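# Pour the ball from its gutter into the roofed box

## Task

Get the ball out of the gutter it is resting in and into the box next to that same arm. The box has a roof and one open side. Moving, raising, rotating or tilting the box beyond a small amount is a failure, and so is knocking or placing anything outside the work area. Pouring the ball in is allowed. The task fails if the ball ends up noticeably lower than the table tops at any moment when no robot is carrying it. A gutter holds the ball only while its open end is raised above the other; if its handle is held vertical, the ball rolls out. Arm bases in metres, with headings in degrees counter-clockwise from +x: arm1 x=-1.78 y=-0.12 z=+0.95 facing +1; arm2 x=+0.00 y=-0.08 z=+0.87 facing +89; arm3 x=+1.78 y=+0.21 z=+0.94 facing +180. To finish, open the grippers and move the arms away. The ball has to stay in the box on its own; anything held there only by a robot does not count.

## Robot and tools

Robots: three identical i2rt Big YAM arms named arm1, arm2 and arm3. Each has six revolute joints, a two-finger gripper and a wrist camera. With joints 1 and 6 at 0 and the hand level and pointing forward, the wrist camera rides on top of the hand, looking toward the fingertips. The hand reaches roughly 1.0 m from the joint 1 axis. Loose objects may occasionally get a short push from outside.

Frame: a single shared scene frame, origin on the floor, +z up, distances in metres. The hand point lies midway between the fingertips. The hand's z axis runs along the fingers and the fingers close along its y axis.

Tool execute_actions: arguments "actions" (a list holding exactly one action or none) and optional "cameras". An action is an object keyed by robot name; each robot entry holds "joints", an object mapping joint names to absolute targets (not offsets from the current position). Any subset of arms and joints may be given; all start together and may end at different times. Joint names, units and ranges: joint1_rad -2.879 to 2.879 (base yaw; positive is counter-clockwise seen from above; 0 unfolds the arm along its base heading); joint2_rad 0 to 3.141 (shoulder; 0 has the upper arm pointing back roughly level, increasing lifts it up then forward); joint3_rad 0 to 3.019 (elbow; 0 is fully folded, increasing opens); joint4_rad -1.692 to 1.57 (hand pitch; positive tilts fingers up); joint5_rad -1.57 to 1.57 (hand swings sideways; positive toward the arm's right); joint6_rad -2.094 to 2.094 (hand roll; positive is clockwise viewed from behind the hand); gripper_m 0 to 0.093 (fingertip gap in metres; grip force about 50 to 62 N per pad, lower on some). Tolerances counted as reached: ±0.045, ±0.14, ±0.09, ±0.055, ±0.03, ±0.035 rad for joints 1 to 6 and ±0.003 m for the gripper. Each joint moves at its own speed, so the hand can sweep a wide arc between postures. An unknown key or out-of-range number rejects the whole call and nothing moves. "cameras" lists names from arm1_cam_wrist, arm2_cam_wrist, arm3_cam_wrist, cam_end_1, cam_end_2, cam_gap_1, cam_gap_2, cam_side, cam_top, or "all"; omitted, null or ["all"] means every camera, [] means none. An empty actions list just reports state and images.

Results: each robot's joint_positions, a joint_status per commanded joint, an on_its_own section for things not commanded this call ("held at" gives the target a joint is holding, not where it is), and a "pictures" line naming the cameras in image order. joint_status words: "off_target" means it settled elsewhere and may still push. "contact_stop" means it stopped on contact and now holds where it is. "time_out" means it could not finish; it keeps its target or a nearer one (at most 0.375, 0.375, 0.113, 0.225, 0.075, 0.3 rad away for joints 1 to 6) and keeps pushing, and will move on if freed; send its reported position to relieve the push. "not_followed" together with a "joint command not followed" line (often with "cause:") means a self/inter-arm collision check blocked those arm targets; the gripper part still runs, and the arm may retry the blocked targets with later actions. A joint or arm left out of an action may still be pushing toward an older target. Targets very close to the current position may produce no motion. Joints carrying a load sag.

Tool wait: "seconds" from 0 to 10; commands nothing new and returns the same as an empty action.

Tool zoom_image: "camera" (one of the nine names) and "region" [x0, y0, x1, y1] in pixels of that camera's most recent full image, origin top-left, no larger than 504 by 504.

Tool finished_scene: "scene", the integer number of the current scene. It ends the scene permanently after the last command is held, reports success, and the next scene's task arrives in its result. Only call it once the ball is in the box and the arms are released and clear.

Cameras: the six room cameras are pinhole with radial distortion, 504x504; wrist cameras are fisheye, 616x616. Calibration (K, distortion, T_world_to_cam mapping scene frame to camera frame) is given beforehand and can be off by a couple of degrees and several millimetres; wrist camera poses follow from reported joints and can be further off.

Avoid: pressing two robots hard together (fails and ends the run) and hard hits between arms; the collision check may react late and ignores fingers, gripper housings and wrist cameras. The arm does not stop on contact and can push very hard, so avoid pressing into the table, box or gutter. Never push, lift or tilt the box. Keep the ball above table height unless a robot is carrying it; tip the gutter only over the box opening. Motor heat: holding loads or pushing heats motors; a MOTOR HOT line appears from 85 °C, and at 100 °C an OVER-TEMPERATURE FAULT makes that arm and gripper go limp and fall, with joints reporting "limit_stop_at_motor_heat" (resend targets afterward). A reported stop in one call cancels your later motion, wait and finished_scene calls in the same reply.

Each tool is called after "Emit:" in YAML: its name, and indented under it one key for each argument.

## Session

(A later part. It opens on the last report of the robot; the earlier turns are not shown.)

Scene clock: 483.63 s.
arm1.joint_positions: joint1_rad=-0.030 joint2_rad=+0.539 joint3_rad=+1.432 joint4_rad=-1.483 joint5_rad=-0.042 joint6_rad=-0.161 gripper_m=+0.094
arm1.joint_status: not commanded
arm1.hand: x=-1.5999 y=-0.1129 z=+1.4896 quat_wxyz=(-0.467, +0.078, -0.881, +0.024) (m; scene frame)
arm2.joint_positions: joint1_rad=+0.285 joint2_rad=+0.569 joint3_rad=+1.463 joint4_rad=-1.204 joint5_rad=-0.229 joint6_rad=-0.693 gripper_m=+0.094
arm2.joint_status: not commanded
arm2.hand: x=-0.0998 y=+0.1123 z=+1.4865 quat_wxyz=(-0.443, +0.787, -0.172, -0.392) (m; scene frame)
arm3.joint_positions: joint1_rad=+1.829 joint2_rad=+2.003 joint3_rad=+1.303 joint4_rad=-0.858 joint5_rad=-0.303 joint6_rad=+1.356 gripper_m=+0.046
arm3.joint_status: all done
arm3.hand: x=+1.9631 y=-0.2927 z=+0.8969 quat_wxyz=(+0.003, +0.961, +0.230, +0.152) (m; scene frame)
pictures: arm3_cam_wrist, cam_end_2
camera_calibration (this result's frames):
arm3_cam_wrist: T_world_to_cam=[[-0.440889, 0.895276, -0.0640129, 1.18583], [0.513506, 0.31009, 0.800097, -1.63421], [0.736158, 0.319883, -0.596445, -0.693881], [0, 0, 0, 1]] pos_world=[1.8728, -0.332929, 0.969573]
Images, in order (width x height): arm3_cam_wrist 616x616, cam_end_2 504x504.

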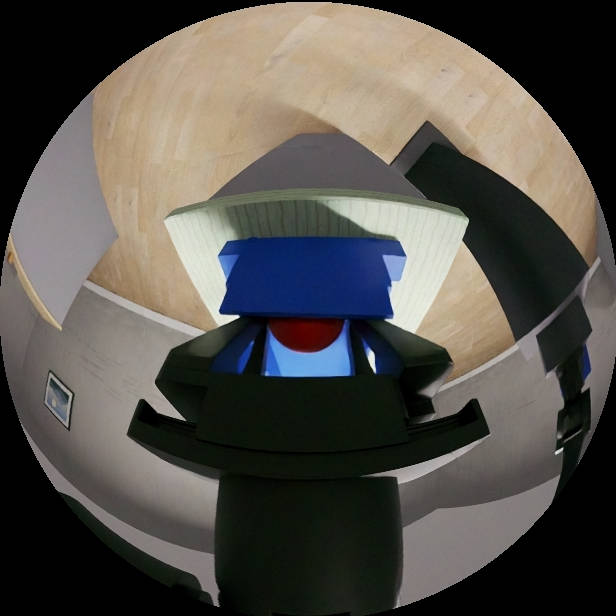

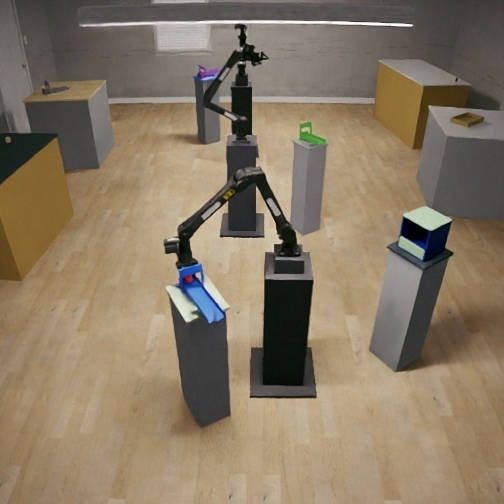

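Emit:
execute_actions:
  actions:
    - {"arm3": {"joints": {"joint2_rad": 2.025, "gripper_m": 0.034}}}
  cameras: ["arm3_cam_wrist", "cam_end_2"]

Emit:
zoom_image:
  camera: "arm3_cam_wrist"
  region: [220, 190, 410, 380]

Scene clock: 494.30 s.
arm1.joint_positions: joint1_rad=-0.030 joint2_rad=+0.539 joint3_rad=+1.432 joint4_rad=-1.483 joint5_rad=-0.042 joint6_rad=-0.161 gripper_m=+0.094
arm1.joint_status: not commanded
arm1.hand: x=-1.5999 y=-0.1129 z=+1.4896 quat_wxyz=(-0.467, +0.078, -0.881, +0.024) (m; scene frame)
arm2.joint_positions: joint1_rad=+0.285 joint2_rad=+0.569 joint3_rad=+1.463 joint4_rad=-1.204 joint5_rad=-0.229 joint6_rad=-0.693 gripper_m=+0.094
arm2.joint_status: not commanded
arm2.hand: x=-0.0998 y=+0.1123 z=+1.4865 quat_wxyz=(-0.443, +0.787, -0.172, -0.392) (m; scene frame)
arm3.joint_positions: joint1_rad=+1.829 joint2_rad=+2.003 joint3_rad=+1.303 joint4_rad=-0.858 joint5_rad=-0.303 joint6_rad=+1.356 gripper_m=+0.042
arm3.joint_status: gripper_m off_target (ended at +0.042, target +0.034); the others done
arm3.hand: x=+1.9631 y=-0.2927 z=+0.8969 quat_wxyz=(+0.003, +0.961, +0.230, +0.152) (m; scene frame)
pictures: arm3_cam_wrist, cam_end_2
camera_calibration (this result's frames):
arm3_cam_wrist: T_world_to_cam=[[-0.440889, 0.895276, -0.0640129, 1.18583], [0.513506, 0.31009, 0.800097, -1.63421], [0.736158, 0.319883, -0.596445, -0.693881], [0, 0, 0, 1]] pos_world=[1.8728, -0.332929, 0.969573]
Images, in order (width x height): arm3_cam_wrist 616x616, cam_end_2 504x504.

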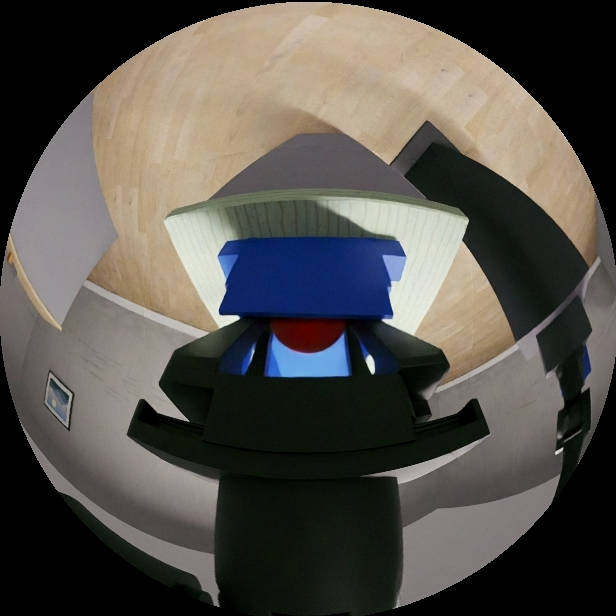

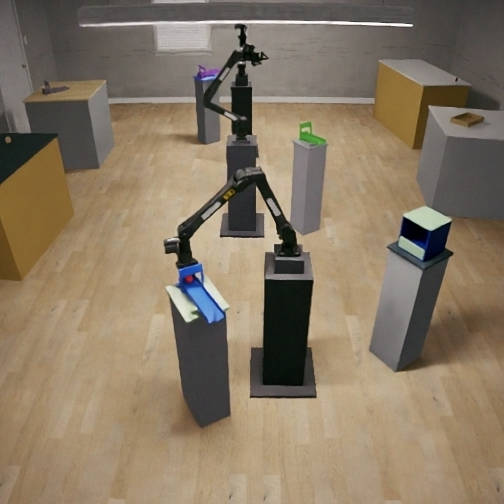

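Region (220, 190, 410, 380) of arm3_cam_wrist's 616x616 image, scaled by 2.653, with more detail than that image has.

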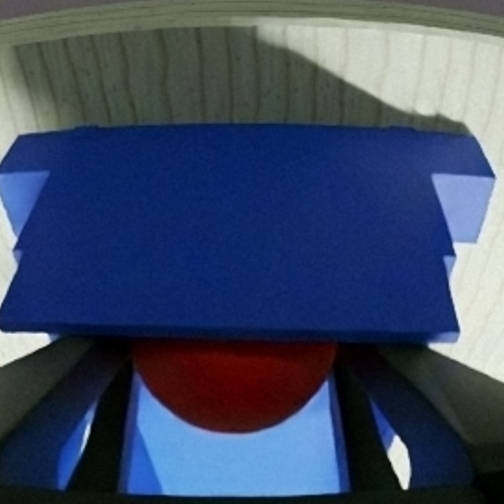

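Emit:
execute_actions:
  actions:
    - {"arm3": {"joints": {"joint2_rad": 1.89, "joint3_rad": 1.36, "joint4_rad": -1.0}}}
  cameras: ["arm3_cam_wrist", "cam_end_2"]

Scene clock: 505.73 s.
arm1.joint_positions: joint1_rad=-0.030 joint2_rad=+0.539 joint3_rad=+1.432 joint4_rad=-1.483 joint5_rad=-0.042 joint6_rad=-0.161 gripper_m=+0.094
arm1.joint_status: not commanded
arm1.hand: x=-1.5999 y=-0.1129 z=+1.4896 quat_wxyz=(-0.467, +0.078, -0.881, +0.024) (m; scene frame)
arm2.joint_positions: joint1_rad=+0.285 joint2_rad=+0.569 joint3_rad=+1.463 joint4_rad=-1.204 joint5_rad=-0.229 joint6_rad=-0.693 gripper_m=+0.094
arm2.joint_status: not commanded
arm2.hand: x=-0.0998 y=+0.1123 z=+1.4865 quat_wxyz=(-0.443, +0.787, -0.172, -0.392) (m; scene frame)
arm3.joint_positions: joint1_rad=+1.829 joint2_rad=+1.887 joint3_rad=+1.322 joint4_rad=-0.991 joint5_rad=-0.303 joint6_rad=+1.356 gripper_m=+0.042
arm3.joint_status: all done
arm3.hand: x=+1.9612 y=-0.2864 z=+0.9621 quat_wxyz=(+0.005, +0.961, +0.230, +0.152) (m; scene frame)
pictures: arm3_cam_wrist, cam_end_2
camera_calibration (this result's frames):
arm3_cam_wrist: T_world_to_cam=[[-0.440844, 0.895058, -0.0672885, 1.18659], [0.513122, 0.312817, 0.799281, -1.68502], [0.736452, 0.317831, -0.597178, -0.656096], [0, 0, 0, 1]] pos_world=[1.87091, -0.326433, 1.03484]
Images, in order (width x height): arm3_cam_wrist 616x616, cam_end_2 504x504.

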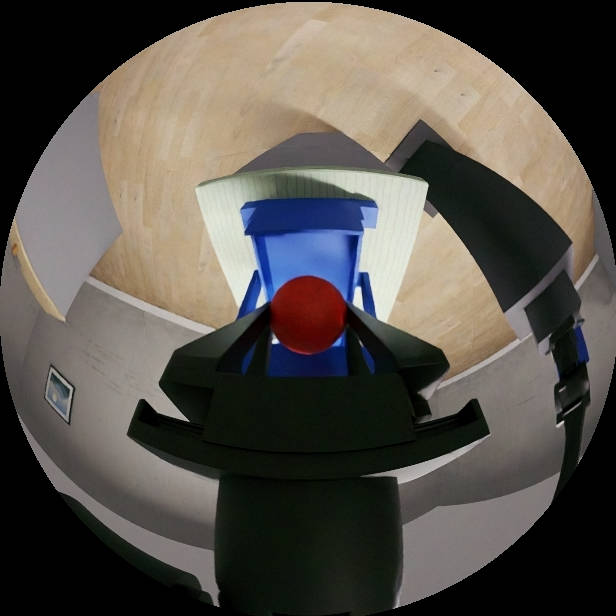

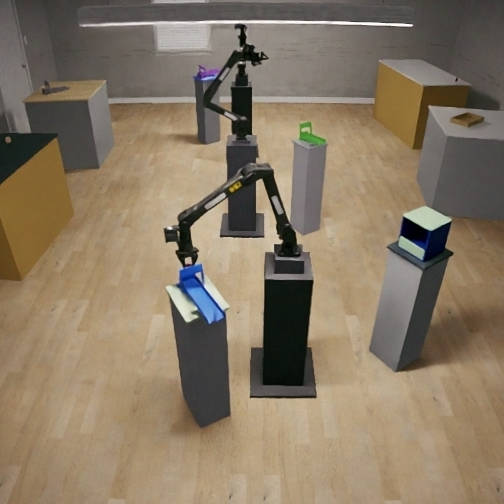

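Emit:
execute_actions:
  actions:
    - {"arm3": {"joints": {"joint1_rad": -1.77, "joint2_rad": 1.5, "joint3_rad": 1.3, "joint4_rad": -1.0, "joint5_rad": -0.83, "joint6_rad": 0.0}}}
  cameras: ["arm3_cam_wrist", "cam_end_2"]

Scene clock: 574.57 s.
arm1.joint_positions: joint1_rad=-0.030 joint2_rad=+0.539 joint3_rad=+1.432 joint4_rad=-1.483 joint5_rad=-0.042 joint6_rad=-0.161 gripper_m=+0.094
arm1.joint_status: not commanded
arm1.hand: x=-1.5999 y=-0.1129 z=+1.4896 quat_wxyz=(-0.467, +0.078, -0.881, +0.024) (m; scene frame)
arm2.joint_positions: joint1_rad=+0.285 joint2_rad=+0.569 joint3_rad=+1.463 joint4_rad=-1.204 joint5_rad=-0.229 joint6_rad=-0.693 gripper_m=+0.094
arm2.joint_status: not commanded
arm2.hand: x=-0.0998 y=+0.1123 z=+1.4865 quat_wxyz=(-0.443, +0.787, -0.172, -0.392) (m; scene frame)
arm3.joint_positions: joint1_rad=-1.771 joint2_rad=+1.498 joint3_rad=+1.298 joint4_rad=-0.993 joint5_rad=-0.826 joint6_rad=+0.008 gripper_m=+0.042
arm3.joint_status: all done
arm3.hand: x=+1.7600 y=+0.7363 z=+1.1953 quat_wxyz=(+0.116, +0.624, -0.653, -0.413) (m; scene frame)
pictures: arm3_cam_wrist, cam_end_2
camera_calibration (this result's frames):
arm3_cam_wrist: T_world_to_cam=[[0.726148, 0.112152, -0.67833, -0.548876], [0.230418, -0.969248, 0.0864091, 0.205514], [-0.647779, -0.219045, -0.729659, 2.2962], [0, 0, 0, 1]] pos_world=[1.83864, 0.763723, 1.28537]
Images, in order (width x height): arm3_cam_wrist 616x616, cam_end_2 504x504.

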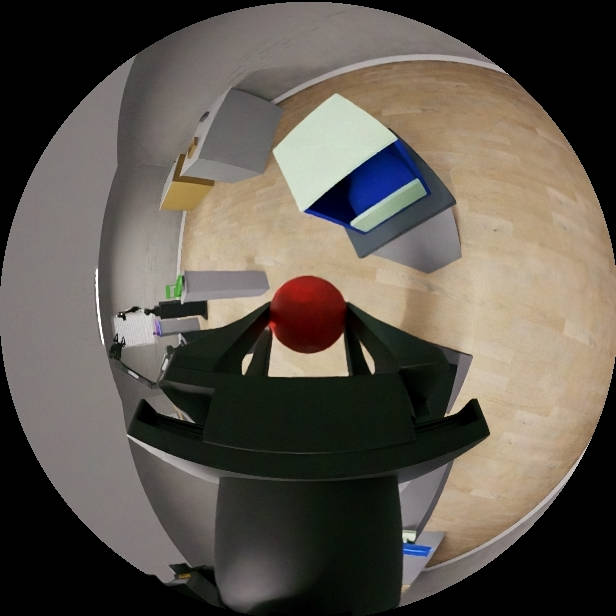

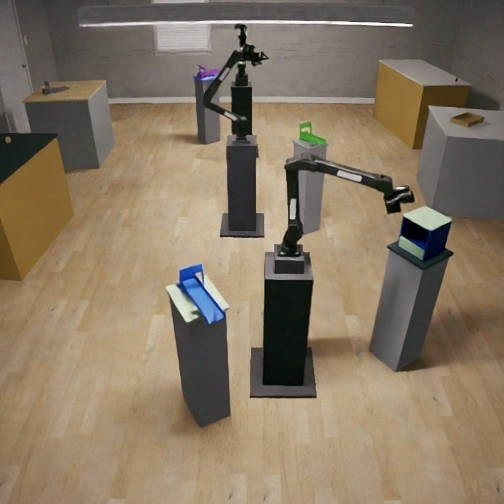

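Emit:
zoom_image:
  camera: "arm3_cam_wrist"
  region: [260, 80, 470, 290]

Region (260, 80, 470, 290) of arm3_cam_wrist's 616x616 image, scaled by 2.400, with more detail than that image has.

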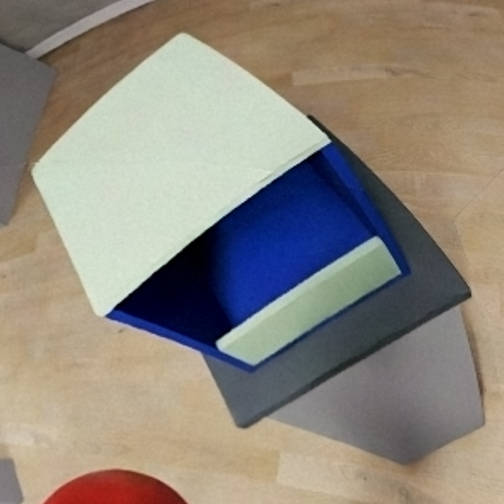

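Emit:
execute_actions:
  actions:
    - {"arm3": {"joints": {"joint1_rad": -1.69, "joint3_rad": 0.95, "joint4_rad": 0.65, "joint5_rad": -0.73}}}
  cameras: []

Emit:
execute_actions:
  actions:
    - {"arm3": {"joints": {"joint2_rad": 2.19, "joint3_rad": 0.835, "joint4_rad": 1.35}}}
  cameras: ["arm3_cam_wrist", "cam_end_2"]

Scene clock: 665.83 s.
arm1.joint_positions: joint1_rad=-0.030 joint2_rad=+0.539 joint3_rad=+1.432 joint4_rad=-1.483 joint5_rad=-0.042 joint6_rad=-0.161 gripper_m=+0.094
arm1.joint_status: not commanded
arm1.hand: x=-1.5999 y=-0.1129 z=+1.4896 quat_wxyz=(-0.467, +0.078, -0.881, +0.024) (m; scene frame)
arm2.joint_positions: joint1_rad=+0.285 joint2_rad=+0.569 joint3_rad=+1.463 joint4_rad=-1.204 joint5_rad=-0.229 joint6_rad=-0.693 gripper_m=+0.094
arm2.joint_status: not commanded
arm2.hand: x=-0.0998 y=+0.1123 z=+1.4865 quat_wxyz=(-0.443, +0.787, -0.172, -0.392) (m; scene frame)
arm3.joint_positions: joint1_rad=-1.690 joint2_rad=+1.498 joint3_rad=+0.950 joint4_rad=+0.631 joint5_rad=-0.731 joint6_rad=+0.007 gripper_m=+0.042
arm3.joint_status: all done
arm3.hand: x=+1.7397 y=+0.8137 z=+1.2661 quat_wxyz=(-0.354, +0.615, -0.302, -0.636) (m; scene frame)
pictures: none
No camera images: the call's "cameras" was empty. Leave "cameras" out to get every camera's image.

Scene clock: 667.30 s.
arm1.joint_positions: joint1_rad=-0.030 joint2_rad=+0.539 joint3_rad=+1.432 joint4_rad=-1.483 joint5_rad=-0.042 joint6_rad=-0.161 gripper_m=+0.094
arm1.joint_status: not commanded
arm1.hand: x=-1.5999 y=-0.1129 z=+1.4896 quat_wxyz=(-0.467, +0.078, -0.881, +0.024) (m; scene frame)
arm2.joint_positions: joint1_rad=+0.285 joint2_rad=+0.569 joint3_rad=+1.463 joint4_rad=-1.204 joint5_rad=-0.229 joint6_rad=-0.693 gripper_m=+0.094
arm2.joint_status: not commanded
arm2.hand: x=-0.0998 y=+0.1123 z=+1.4865 quat_wxyz=(-0.443, +0.787, -0.172, -0.392) (m; scene frame)
arm3.joint_positions: joint1_rad=-1.690 joint2_rad=+2.183 joint3_rad=+0.836 joint4_rad=+1.331 joint5_rad=-0.731 joint6_rad=+0.007 gripper_m=+0.042
arm3.joint_status: all done
arm3.hand: x=+1.7396 y=+0.8064 z=+0.9606 quat_wxyz=(-0.322, +0.628, -0.335, -0.624) (m; scene frame)
pictures: arm3_cam_wrist, cam_end_2
camera_calibration (this result's frames):
arm3_cam_wrist: T_world_to_cam=[[0.829052, 0.558882, -0.0180086, -1.87473], [0.32497, -0.507772, -0.797848, 0.611201], [-0.455047, 0.655605, -0.602589, 0.964413], [0, 0, 0, 1]] pos_world=[1.79448, 0.725831, 1.03503]
Images, in order (width x height): arm3_cam_wrist 616x616, cam_end_2 504x504.

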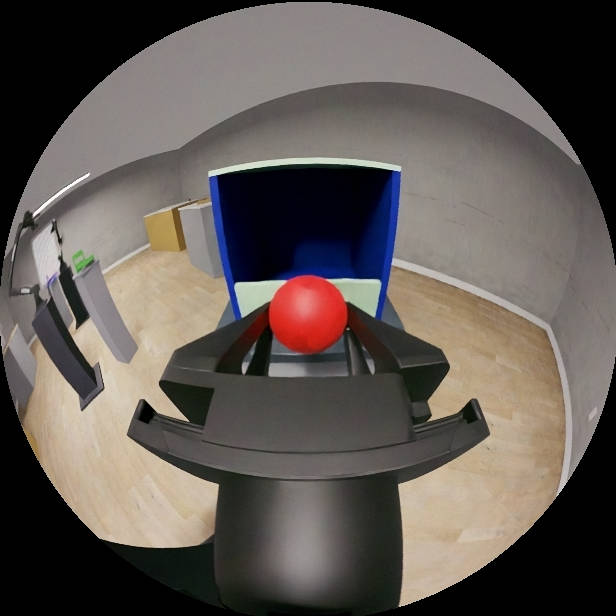

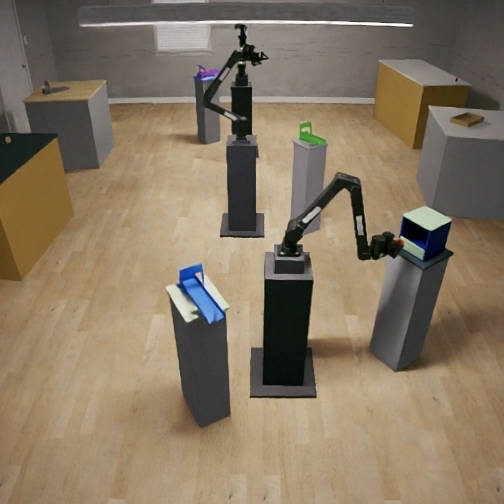

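Emit:
zoom_image:
  camera: "arm3_cam_wrist"
  region: [200, 140, 420, 360]

Region (200, 140, 420, 360) of arm3_cam_wrist's 616x616 image, scaled by 2.291, with more detail than that image has.

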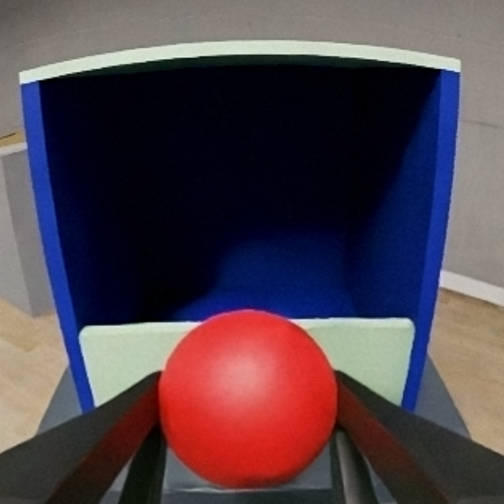

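Emit:
execute_actions:
  actions:
    - {"arm3": {"joints": {"joint1_rad": -1.572, "joint3_rad": 1.05, "joint4_rad": 1.16, "joint5_rad": -0.619}}}
  cameras: ["arm3_cam_wrist", "cam_end_2"]

Scene clock: 737.43 s.
arm1.joint_positions: joint1_rad=-0.030 joint2_rad=+0.539 joint3_rad=+1.432 joint4_rad=-1.483 joint5_rad=-0.042 joint6_rad=-0.161 gripper_m=+0.094
arm1.joint_status: not commanded
arm1.hand: x=-1.5999 y=-0.1129 z=+1.4896 quat_wxyz=(-0.467, +0.078, -0.881, +0.024) (m; scene frame)
arm2.joint_positions: joint1_rad=+0.285 joint2_rad=+0.569 joint3_rad=+1.463 joint4_rad=-1.204 joint5_rad=-0.229 joint6_rad=-0.693 gripper_m=+0.094
arm2.joint_status: not commanded
arm2.hand: x=-0.0998 y=+0.1123 z=+1.4865 quat_wxyz=(-0.443, +0.787, -0.172, -0.392) (m; scene frame)
arm3.joint_positions: joint1_rad=-1.565 joint2_rad=+2.183 joint3_rad=+1.030 joint4_rad=+1.167 joint5_rad=-0.622 joint6_rad=+0.007 gripper_m=+0.042
arm3.joint_status: all done
arm3.hand: x=+1.6804 y=+0.8784 z=+0.9898 quat_wxyz=(-0.326, +0.626, -0.320, -0.631) (m; scene frame)
pictures: arm3_cam_wrist, cam_end_2
camera_calibration (this result's frames):
arm3_cam_wrist: T_world_to_cam=[[0.81953, 0.573036, 0.000402411, -1.87998], [0.3349, -0.478389, -0.81178, 0.661661], [-0.464986, 0.665413, -0.583964, 0.897546], [0, 0, 0, 1]] pos_world=[1.73645, 0.796588, 1.06201]
Images, in order (width x height): arm3_cam_wrist 616x616, cam_end_2 504x504.

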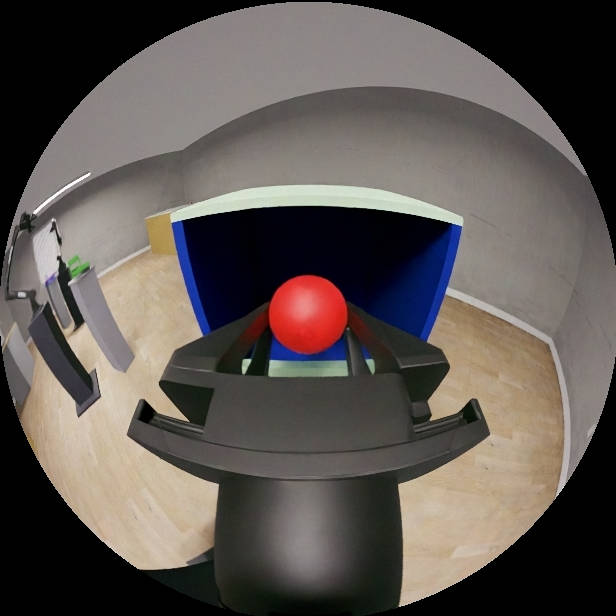

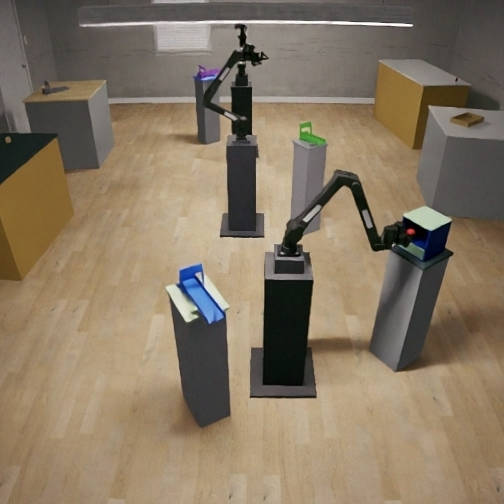

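Emit:
execute_actions:
  actions:
    - {"arm3": {"joints": {"joint1_rad": -1.534, "joint3_rad": 1.135, "joint4_rad": 1.07, "joint5_rad": -0.571}}}
  cameras: ["arm3_cam_wrist"]

Scene clock: 782.97 s.
arm1.joint_positions: joint1_rad=-0.030 joint2_rad=+0.539 joint3_rad=+1.432 joint4_rad=-1.483 joint5_rad=-0.042 joint6_rad=-0.161 gripper_m=+0.094
arm1.joint_status: not commanded
arm1.hand: x=-1.5999 y=-0.1129 z=+1.4896 quat_wxyz=(-0.467, +0.078, -0.881, +0.024) (m; scene frame)
arm2.joint_positions: joint1_rad=+0.285 joint2_rad=+0.569 joint3_rad=+1.463 joint4_rad=-1.204 joint5_rad=-0.229 joint6_rad=-0.693 gripper_m=+0.094
arm2.joint_status: not commanded
arm2.hand: x=-0.0998 y=+0.1123 z=+1.4865 quat_wxyz=(-0.443, +0.787, -0.172, -0.392) (m; scene frame)
arm3.joint_positions: joint1_rad=-1.545 joint2_rad=+2.183 joint3_rad=+1.104 joint4_rad=+1.078 joint5_rad=-0.574 joint6_rad=+0.007 gripper_m=+0.042
arm3.joint_status: all done
arm3.hand: x=+1.6734 y=+0.9066 z=+0.9991 quat_wxyz=(-0.330, +0.624, -0.334, -0.624) (m; scene frame)
pictures: arm3_cam_wrist
camera_calibration (this result's frames):
arm3_cam_wrist: T_world_to_cam=[[0.83519, 0.549903, -0.00804359, -1.88719], [0.321129, -0.499498, -0.804598, 0.720018], [-0.446469, 0.669409, -0.593766, 0.856149], [0, 0, 0, 1]] pos_world=[1.72719, 0.824308, 1.0725]
Images, in order (width x height): arm3_cam_wrist 616x616.

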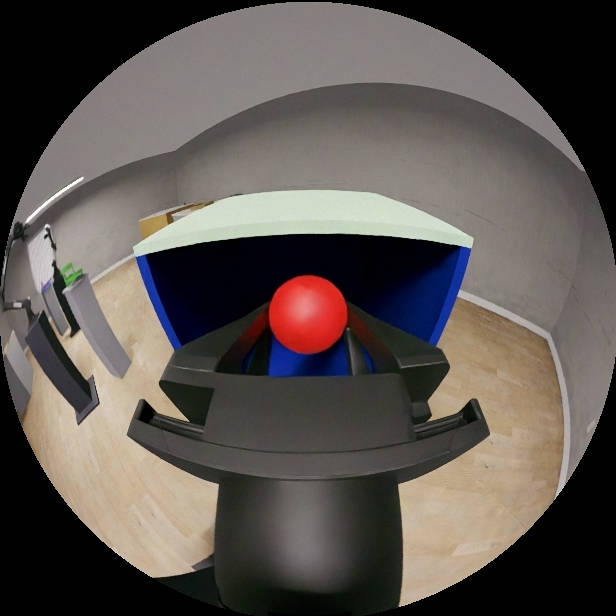

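Emit:
execute_actions:
  actions:
    - {"arm3": {"joints": {"joint1_rad": -1.503, "joint2_rad": 2.285, "joint3_rad": 1.235, "joint4_rad": 1.07, "joint5_rad": -0.545}}}
  cameras: ["arm3_cam_wrist", "cam_end_2"]

Scene clock: 800.33 s.
arm1.joint_positions: joint1_rad=-0.030 joint2_rad=+0.539 joint3_rad=+1.432 joint4_rad=-1.483 joint5_rad=-0.042 joint6_rad=-0.161 gripper_m=+0.094
arm1.joint_status: not commanded
arm1.hand: x=-1.5999 y=-0.1129 z=+1.4896 quat_wxyz=(-0.467, +0.078, -0.881, +0.024) (m; scene frame)
arm2.joint_positions: joint1_rad=+0.285 joint2_rad=+0.569 joint3_rad=+1.463 joint4_rad=-1.204 joint5_rad=-0.229 joint6_rad=-0.693 gripper_m=+0.094
arm2.joint_status: not commanded
arm2.hand: x=-0.0998 y=+0.1123 z=+1.4865 quat_wxyz=(-0.443, +0.787, -0.172, -0.392) (m; scene frame)
arm3.joint_positions: joint1_rad=-1.510 joint2_rad=+2.266 joint3_rad=+1.200 joint4_rad=+1.076 joint5_rad=-0.548 joint6_rad=+0.007 gripper_m=+0.042
arm3.joint_status: all done
arm3.hand: x=+1.6515 y=+0.9308 z=+0.9803 quat_wxyz=(-0.331, +0.624, -0.328, -0.628) (m; scene frame)
pictures: arm3_cam_wrist, cam_end_2
camera_calibration (this result's frames):
arm3_cam_wrist: T_world_to_cam=[[0.830313, 0.557293, -0.00237256, -1.88677], [0.325056, -0.487751, -0.810208, 0.712113], [-0.45268, 0.671955, -0.586138, 0.819432], [0, 0, 0, 1]] pos_world=[1.70607, 0.848197, 1.05278]
Images, in order (width x height): arm3_cam_wrist 616x616, cam_end_2 504x504.

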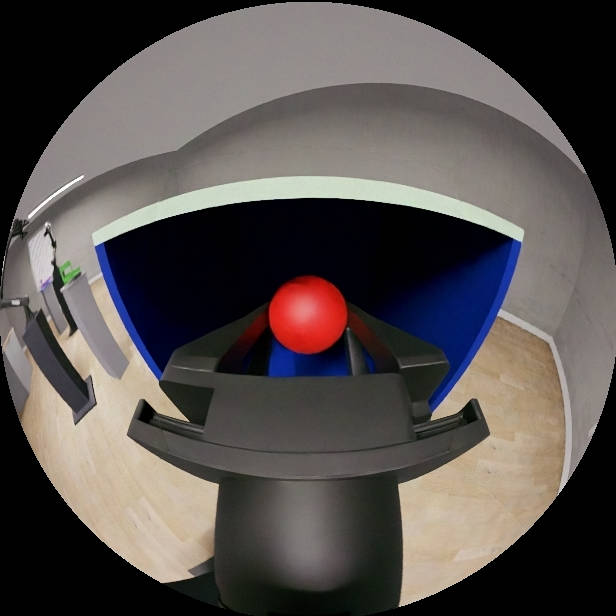

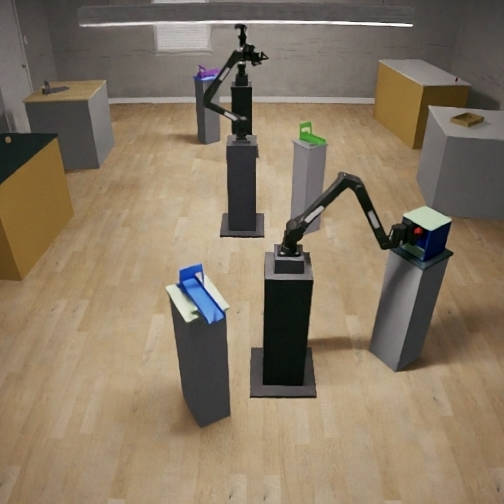

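Emit:
execute_actions:
  actions:
    - {"arm3": {"joints": {"joint2_rad": 2.318}}}
  cameras: ["arm3_cam_wrist"]

Scene clock: 833.10 s.
arm1.joint_positions: joint1_rad=-0.030 joint2_rad=+0.539 joint3_rad=+1.432 joint4_rad=-1.483 joint5_rad=-0.042 joint6_rad=-0.161 gripper_m=+0.094
arm1.joint_status: not commanded
arm1.hand: x=-1.5999 y=-0.1129 z=+1.4896 quat_wxyz=(-0.467, +0.078, -0.881, +0.024) (m; scene frame)
arm2.joint_positions: joint1_rad=+0.285 joint2_rad=+0.569 joint3_rad=+1.463 joint4_rad=-1.204 joint5_rad=-0.229 joint6_rad=-0.693 gripper_m=+0.094
arm2.joint_status: not commanded
arm2.hand: x=-0.0998 y=+0.1123 z=+1.4865 quat_wxyz=(-0.443, +0.787, -0.172, -0.392) (m; scene frame)
arm3.joint_positions: joint1_rad=-1.510 joint2_rad=+2.296 joint3_rad=+1.200 joint4_rad=+1.076 joint5_rad=-0.548 joint6_rad=+0.007 gripper_m=+0.042
arm3.joint_status: all done
arm3.hand: x=+1.6517 y=+0.9280 z=+0.9595 quat_wxyz=(-0.322, +0.629, -0.337, -0.622) (m; scene frame)
pictures: arm3_cam_wrist
camera_calibration (this result's frames):
arm3_cam_wrist: T_world_to_cam=[[0.830375, 0.556927, -0.0175771, -1.8706], [0.326318, -0.511624, -0.794832, 0.69913], [-0.451656, 0.654273, -0.606575, 0.84357], [0, 0, 0, 1]] pos_world=[1.70616, 0.847551, 1.0345]
Images, in order (width x height): arm3_cam_wrist 616x616.

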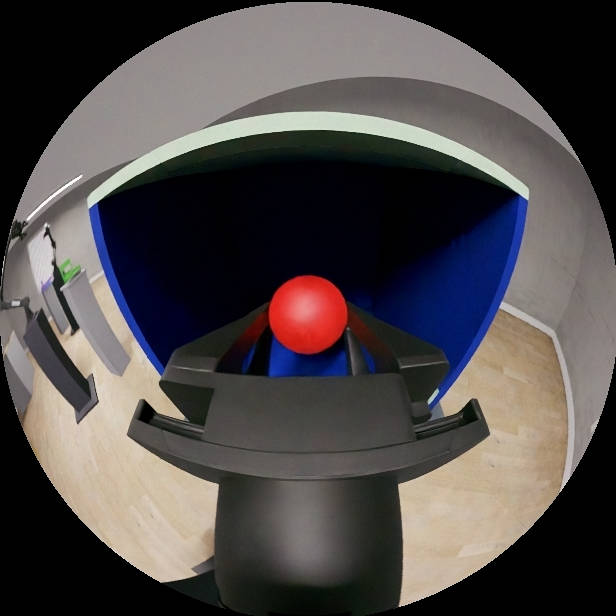

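Emit:
execute_actions:
  actions:
    - {"arm3": {"joints": {"gripper_m": 0.056}}}
  cameras: ["arm3_cam_wrist", "cam_end_2"]

Scene clock: 842.13 s.
arm1.joint_positions: joint1_rad=-0.030 joint2_rad=+0.539 joint3_rad=+1.432 joint4_rad=-1.483 joint5_rad=-0.042 joint6_rad=-0.161 gripper_m=+0.094
arm1.joint_status: not commanded
arm1.hand: x=-1.5999 y=-0.1129 z=+1.4896 quat_wxyz=(-0.467, +0.078, -0.881, +0.024) (m; scene frame)
arm2.joint_positions: joint1_rad=+0.285 joint2_rad=+0.569 joint3_rad=+1.463 joint4_rad=-1.204 joint5_rad=-0.229 joint6_rad=-0.693 gripper_m=+0.094
arm2.joint_status: not commanded
arm2.hand: x=-0.0998 y=+0.1123 z=+1.4865 quat_wxyz=(-0.443, +0.787, -0.172, -0.392) (m; scene frame)
arm3.joint_positions: joint1_rad=-1.510 joint2_rad=+2.296 joint3_rad=+1.200 joint4_rad=+1.076 joint5_rad=-0.548 joint6_rad=+0.007 gripper_m=+0.056
arm3.joint_status: all done
arm3.hand: x=+1.6517 y=+0.9280 z=+0.9595 quat_wxyz=(-0.322, +0.629, -0.337, -0.622) (m; scene frame)
pictures: arm3_cam_wrist, cam_end_2
camera_calibration (this result's frames):
arm3_cam_wrist: T_world_to_cam=[[0.830375, 0.556927, -0.0175771, -1.8706], [0.326318, -0.511624, -0.794832, 0.69913], [-0.451656, 0.654273, -0.606575, 0.84357], [0, 0, 0, 1]] pos_world=[1.70616, 0.847551, 1.0345]
Images, in order (width x height): arm3_cam_wrist 616x616, cam_end_2 504x504.

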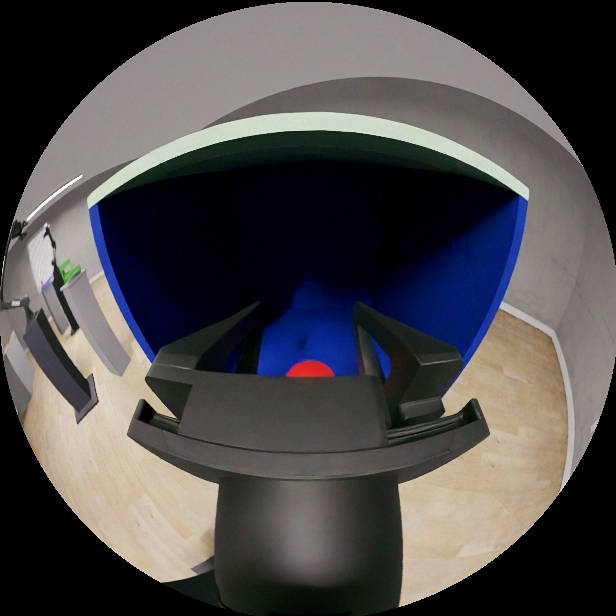

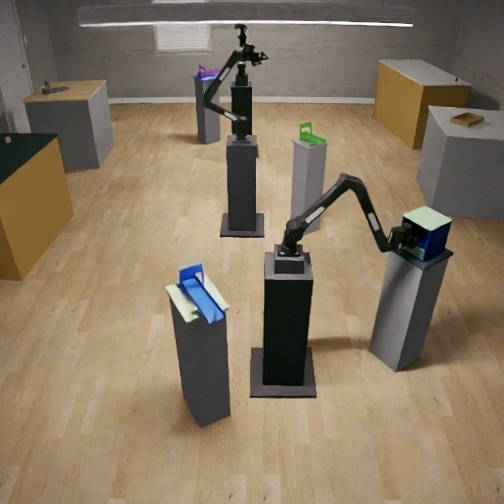

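Emit:
execute_actions:
  actions:
    - {"arm3": {"joints": {"joint1_rad": -1.69, "joint2_rad": 2.2, "joint3_rad": 0.836, "joint4_rad": 1.33, "joint5_rad": -0.731}}}
  cameras: ["arm3_cam_wrist"]

Scene clock: 856.13 s.
arm1.joint_positions: joint1_rad=-0.030 joint2_rad=+0.539 joint3_rad=+1.432 joint4_rad=-1.483 joint5_rad=-0.042 joint6_rad=-0.161 gripper_m=+0.094
arm1.joint_status: not commanded
arm1.hand: x=-1.5999 y=-0.1129 z=+1.4896 quat_wxyz=(-0.467, +0.078, -0.881, +0.024) (m; scene frame)
arm2.joint_positions: joint1_rad=+0.285 joint2_rad=+0.569 joint3_rad=+1.463 joint4_rad=-1.204 joint5_rad=-0.229 joint6_rad=-0.693 gripper_m=+0.094
arm2.joint_status: not commanded
arm2.hand: x=-0.0998 y=+0.1123 z=+1.4865 quat_wxyz=(-0.443, +0.787, -0.172, -0.392) (m; scene frame)
arm3.joint_positions: joint1_rad=-1.700 joint2_rad=+2.193 joint3_rad=+0.839 joint4_rad=+1.313 joint5_rad=-0.729 joint6_rad=+0.007 gripper_m=+0.056
arm3.joint_status: all done
arm3.hand: x=+1.7460 y=+0.8070 z=+0.9523 quat_wxyz=(-0.317, +0.629, -0.347, -0.619) (m; scene frame)
pictures: arm3_cam_wrist
camera_calibration (this result's frames):
arm3_cam_wrist: T_world_to_cam=[[0.835763, 0.548037, -0.0340051, -1.86821], [0.316109, -0.530859, -0.786298, 0.625942], [-0.448972, 0.646409, -0.616911, 0.972467], [0, 0, 0, 1]] pos_world=[1.80013, 0.727524, 1.02857]
Images, in order (width x height): arm3_cam_wrist 616x616.

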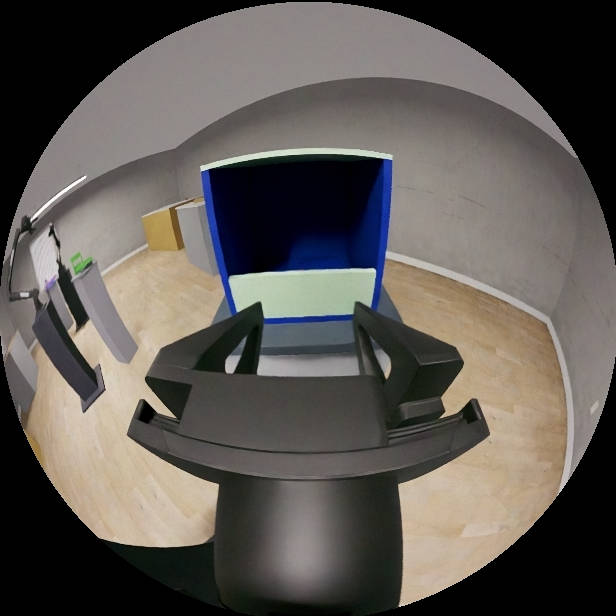

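Emit:
execute_actions:
  actions:
    - {"arm3": {"joints": {"joint1_rad": -1.9, "joint2_rad": 1.5}}}
  cameras: ["arm3_cam_wrist", "cam_end_2", "cam_side"]

Emit:
zoom_image:
  camera: "cam_end_2"
  region: [370, 190, 470, 290]

Scene clock: 866.97 s.
arm1.joint_positions: joint1_rad=-0.030 joint2_rad=+0.539 joint3_rad=+1.432 joint4_rad=-1.483 joint5_rad=-0.042 joint6_rad=-0.161 gripper_m=+0.094
arm1.joint_status: not commanded
arm1.hand: x=-1.5999 y=-0.1129 z=+1.4896 quat_wxyz=(-0.467, +0.078, -0.881, +0.024) (m; scene frame)
arm2.joint_positions: joint1_rad=+0.285 joint2_rad=+0.569 joint3_rad=+1.463 joint4_rad=-1.204 joint5_rad=-0.229 joint6_rad=-0.693 gripper_m=+0.094
arm2.joint_status: not commanded
arm2.hand: x=-0.0998 y=+0.1123 z=+1.4865 quat_wxyz=(-0.443, +0.787, -0.172, -0.392) (m; scene frame)
arm3.joint_positions: joint1_rad=-1.913 joint2_rad=+1.486 joint3_rad=+0.839 joint4_rad=+1.325 joint5_rad=-0.730 joint6_rad=+0.006 gripper_m=+0.056
arm3.joint_status: all done
arm3.hand: x=+1.8492 y=+0.7422 z=+1.3455 quat_wxyz=(-0.600, +0.495, -0.146, -0.611) (m; scene frame)
pictures: arm3_cam_wrist, cam_end_2, cam_side
camera_calibration (this result's frames):
arm3_cam_wrist: T_world_to_cam=[[0.883519, 0.23001, 0.408031, -2.35262], [0.416101, 0.0145623, -0.909202, 0.443705], [-0.215068, 0.973079, -0.0828414, -0.0903997], [0, 0, 0, 1]] pos_world=[1.87451, 0.622631, 1.35587]
Images, in order (width x height): arm3_cam_wrist 616x616, cam_end_2 504x504, cam_side 504x504.

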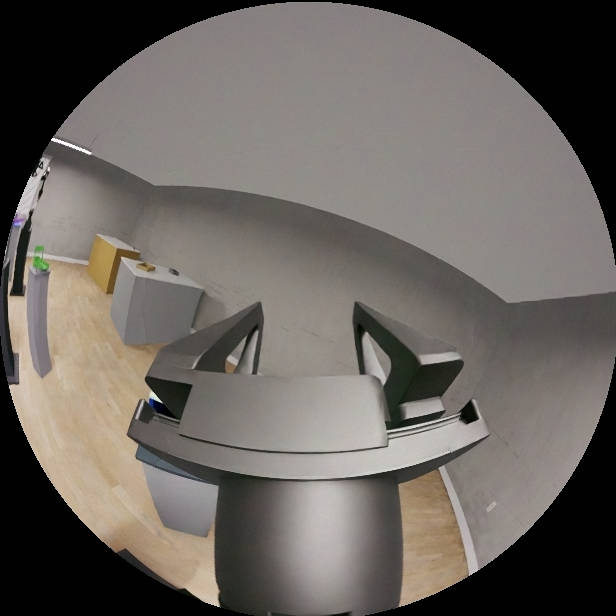

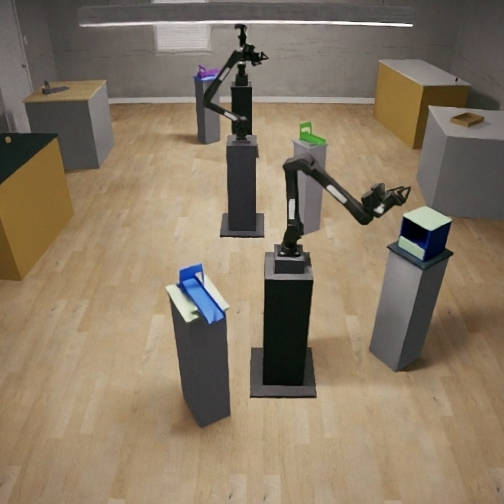

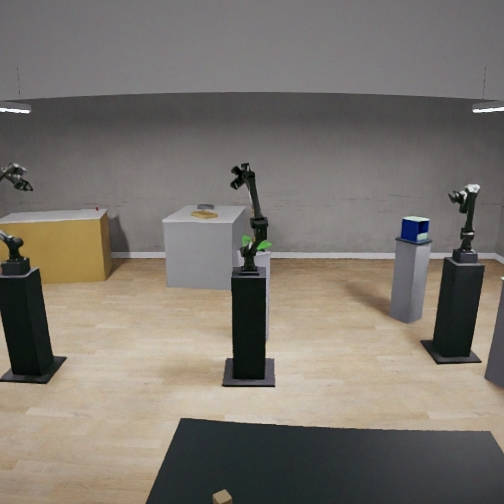

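Region (370, 190, 470, 290) of cam_end_2's 504x504 image, scaled by 5.040, with more detail than that image has.

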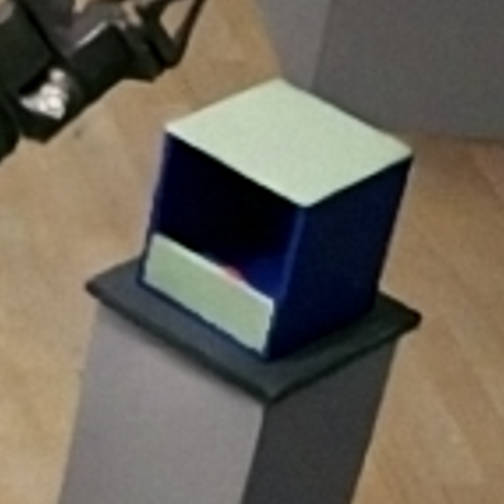

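The ball is in the box, the box hasn't moved, and the arm is clear.

Emit:
finished_scene:
  scene: 1

The scene is finished: the task was done.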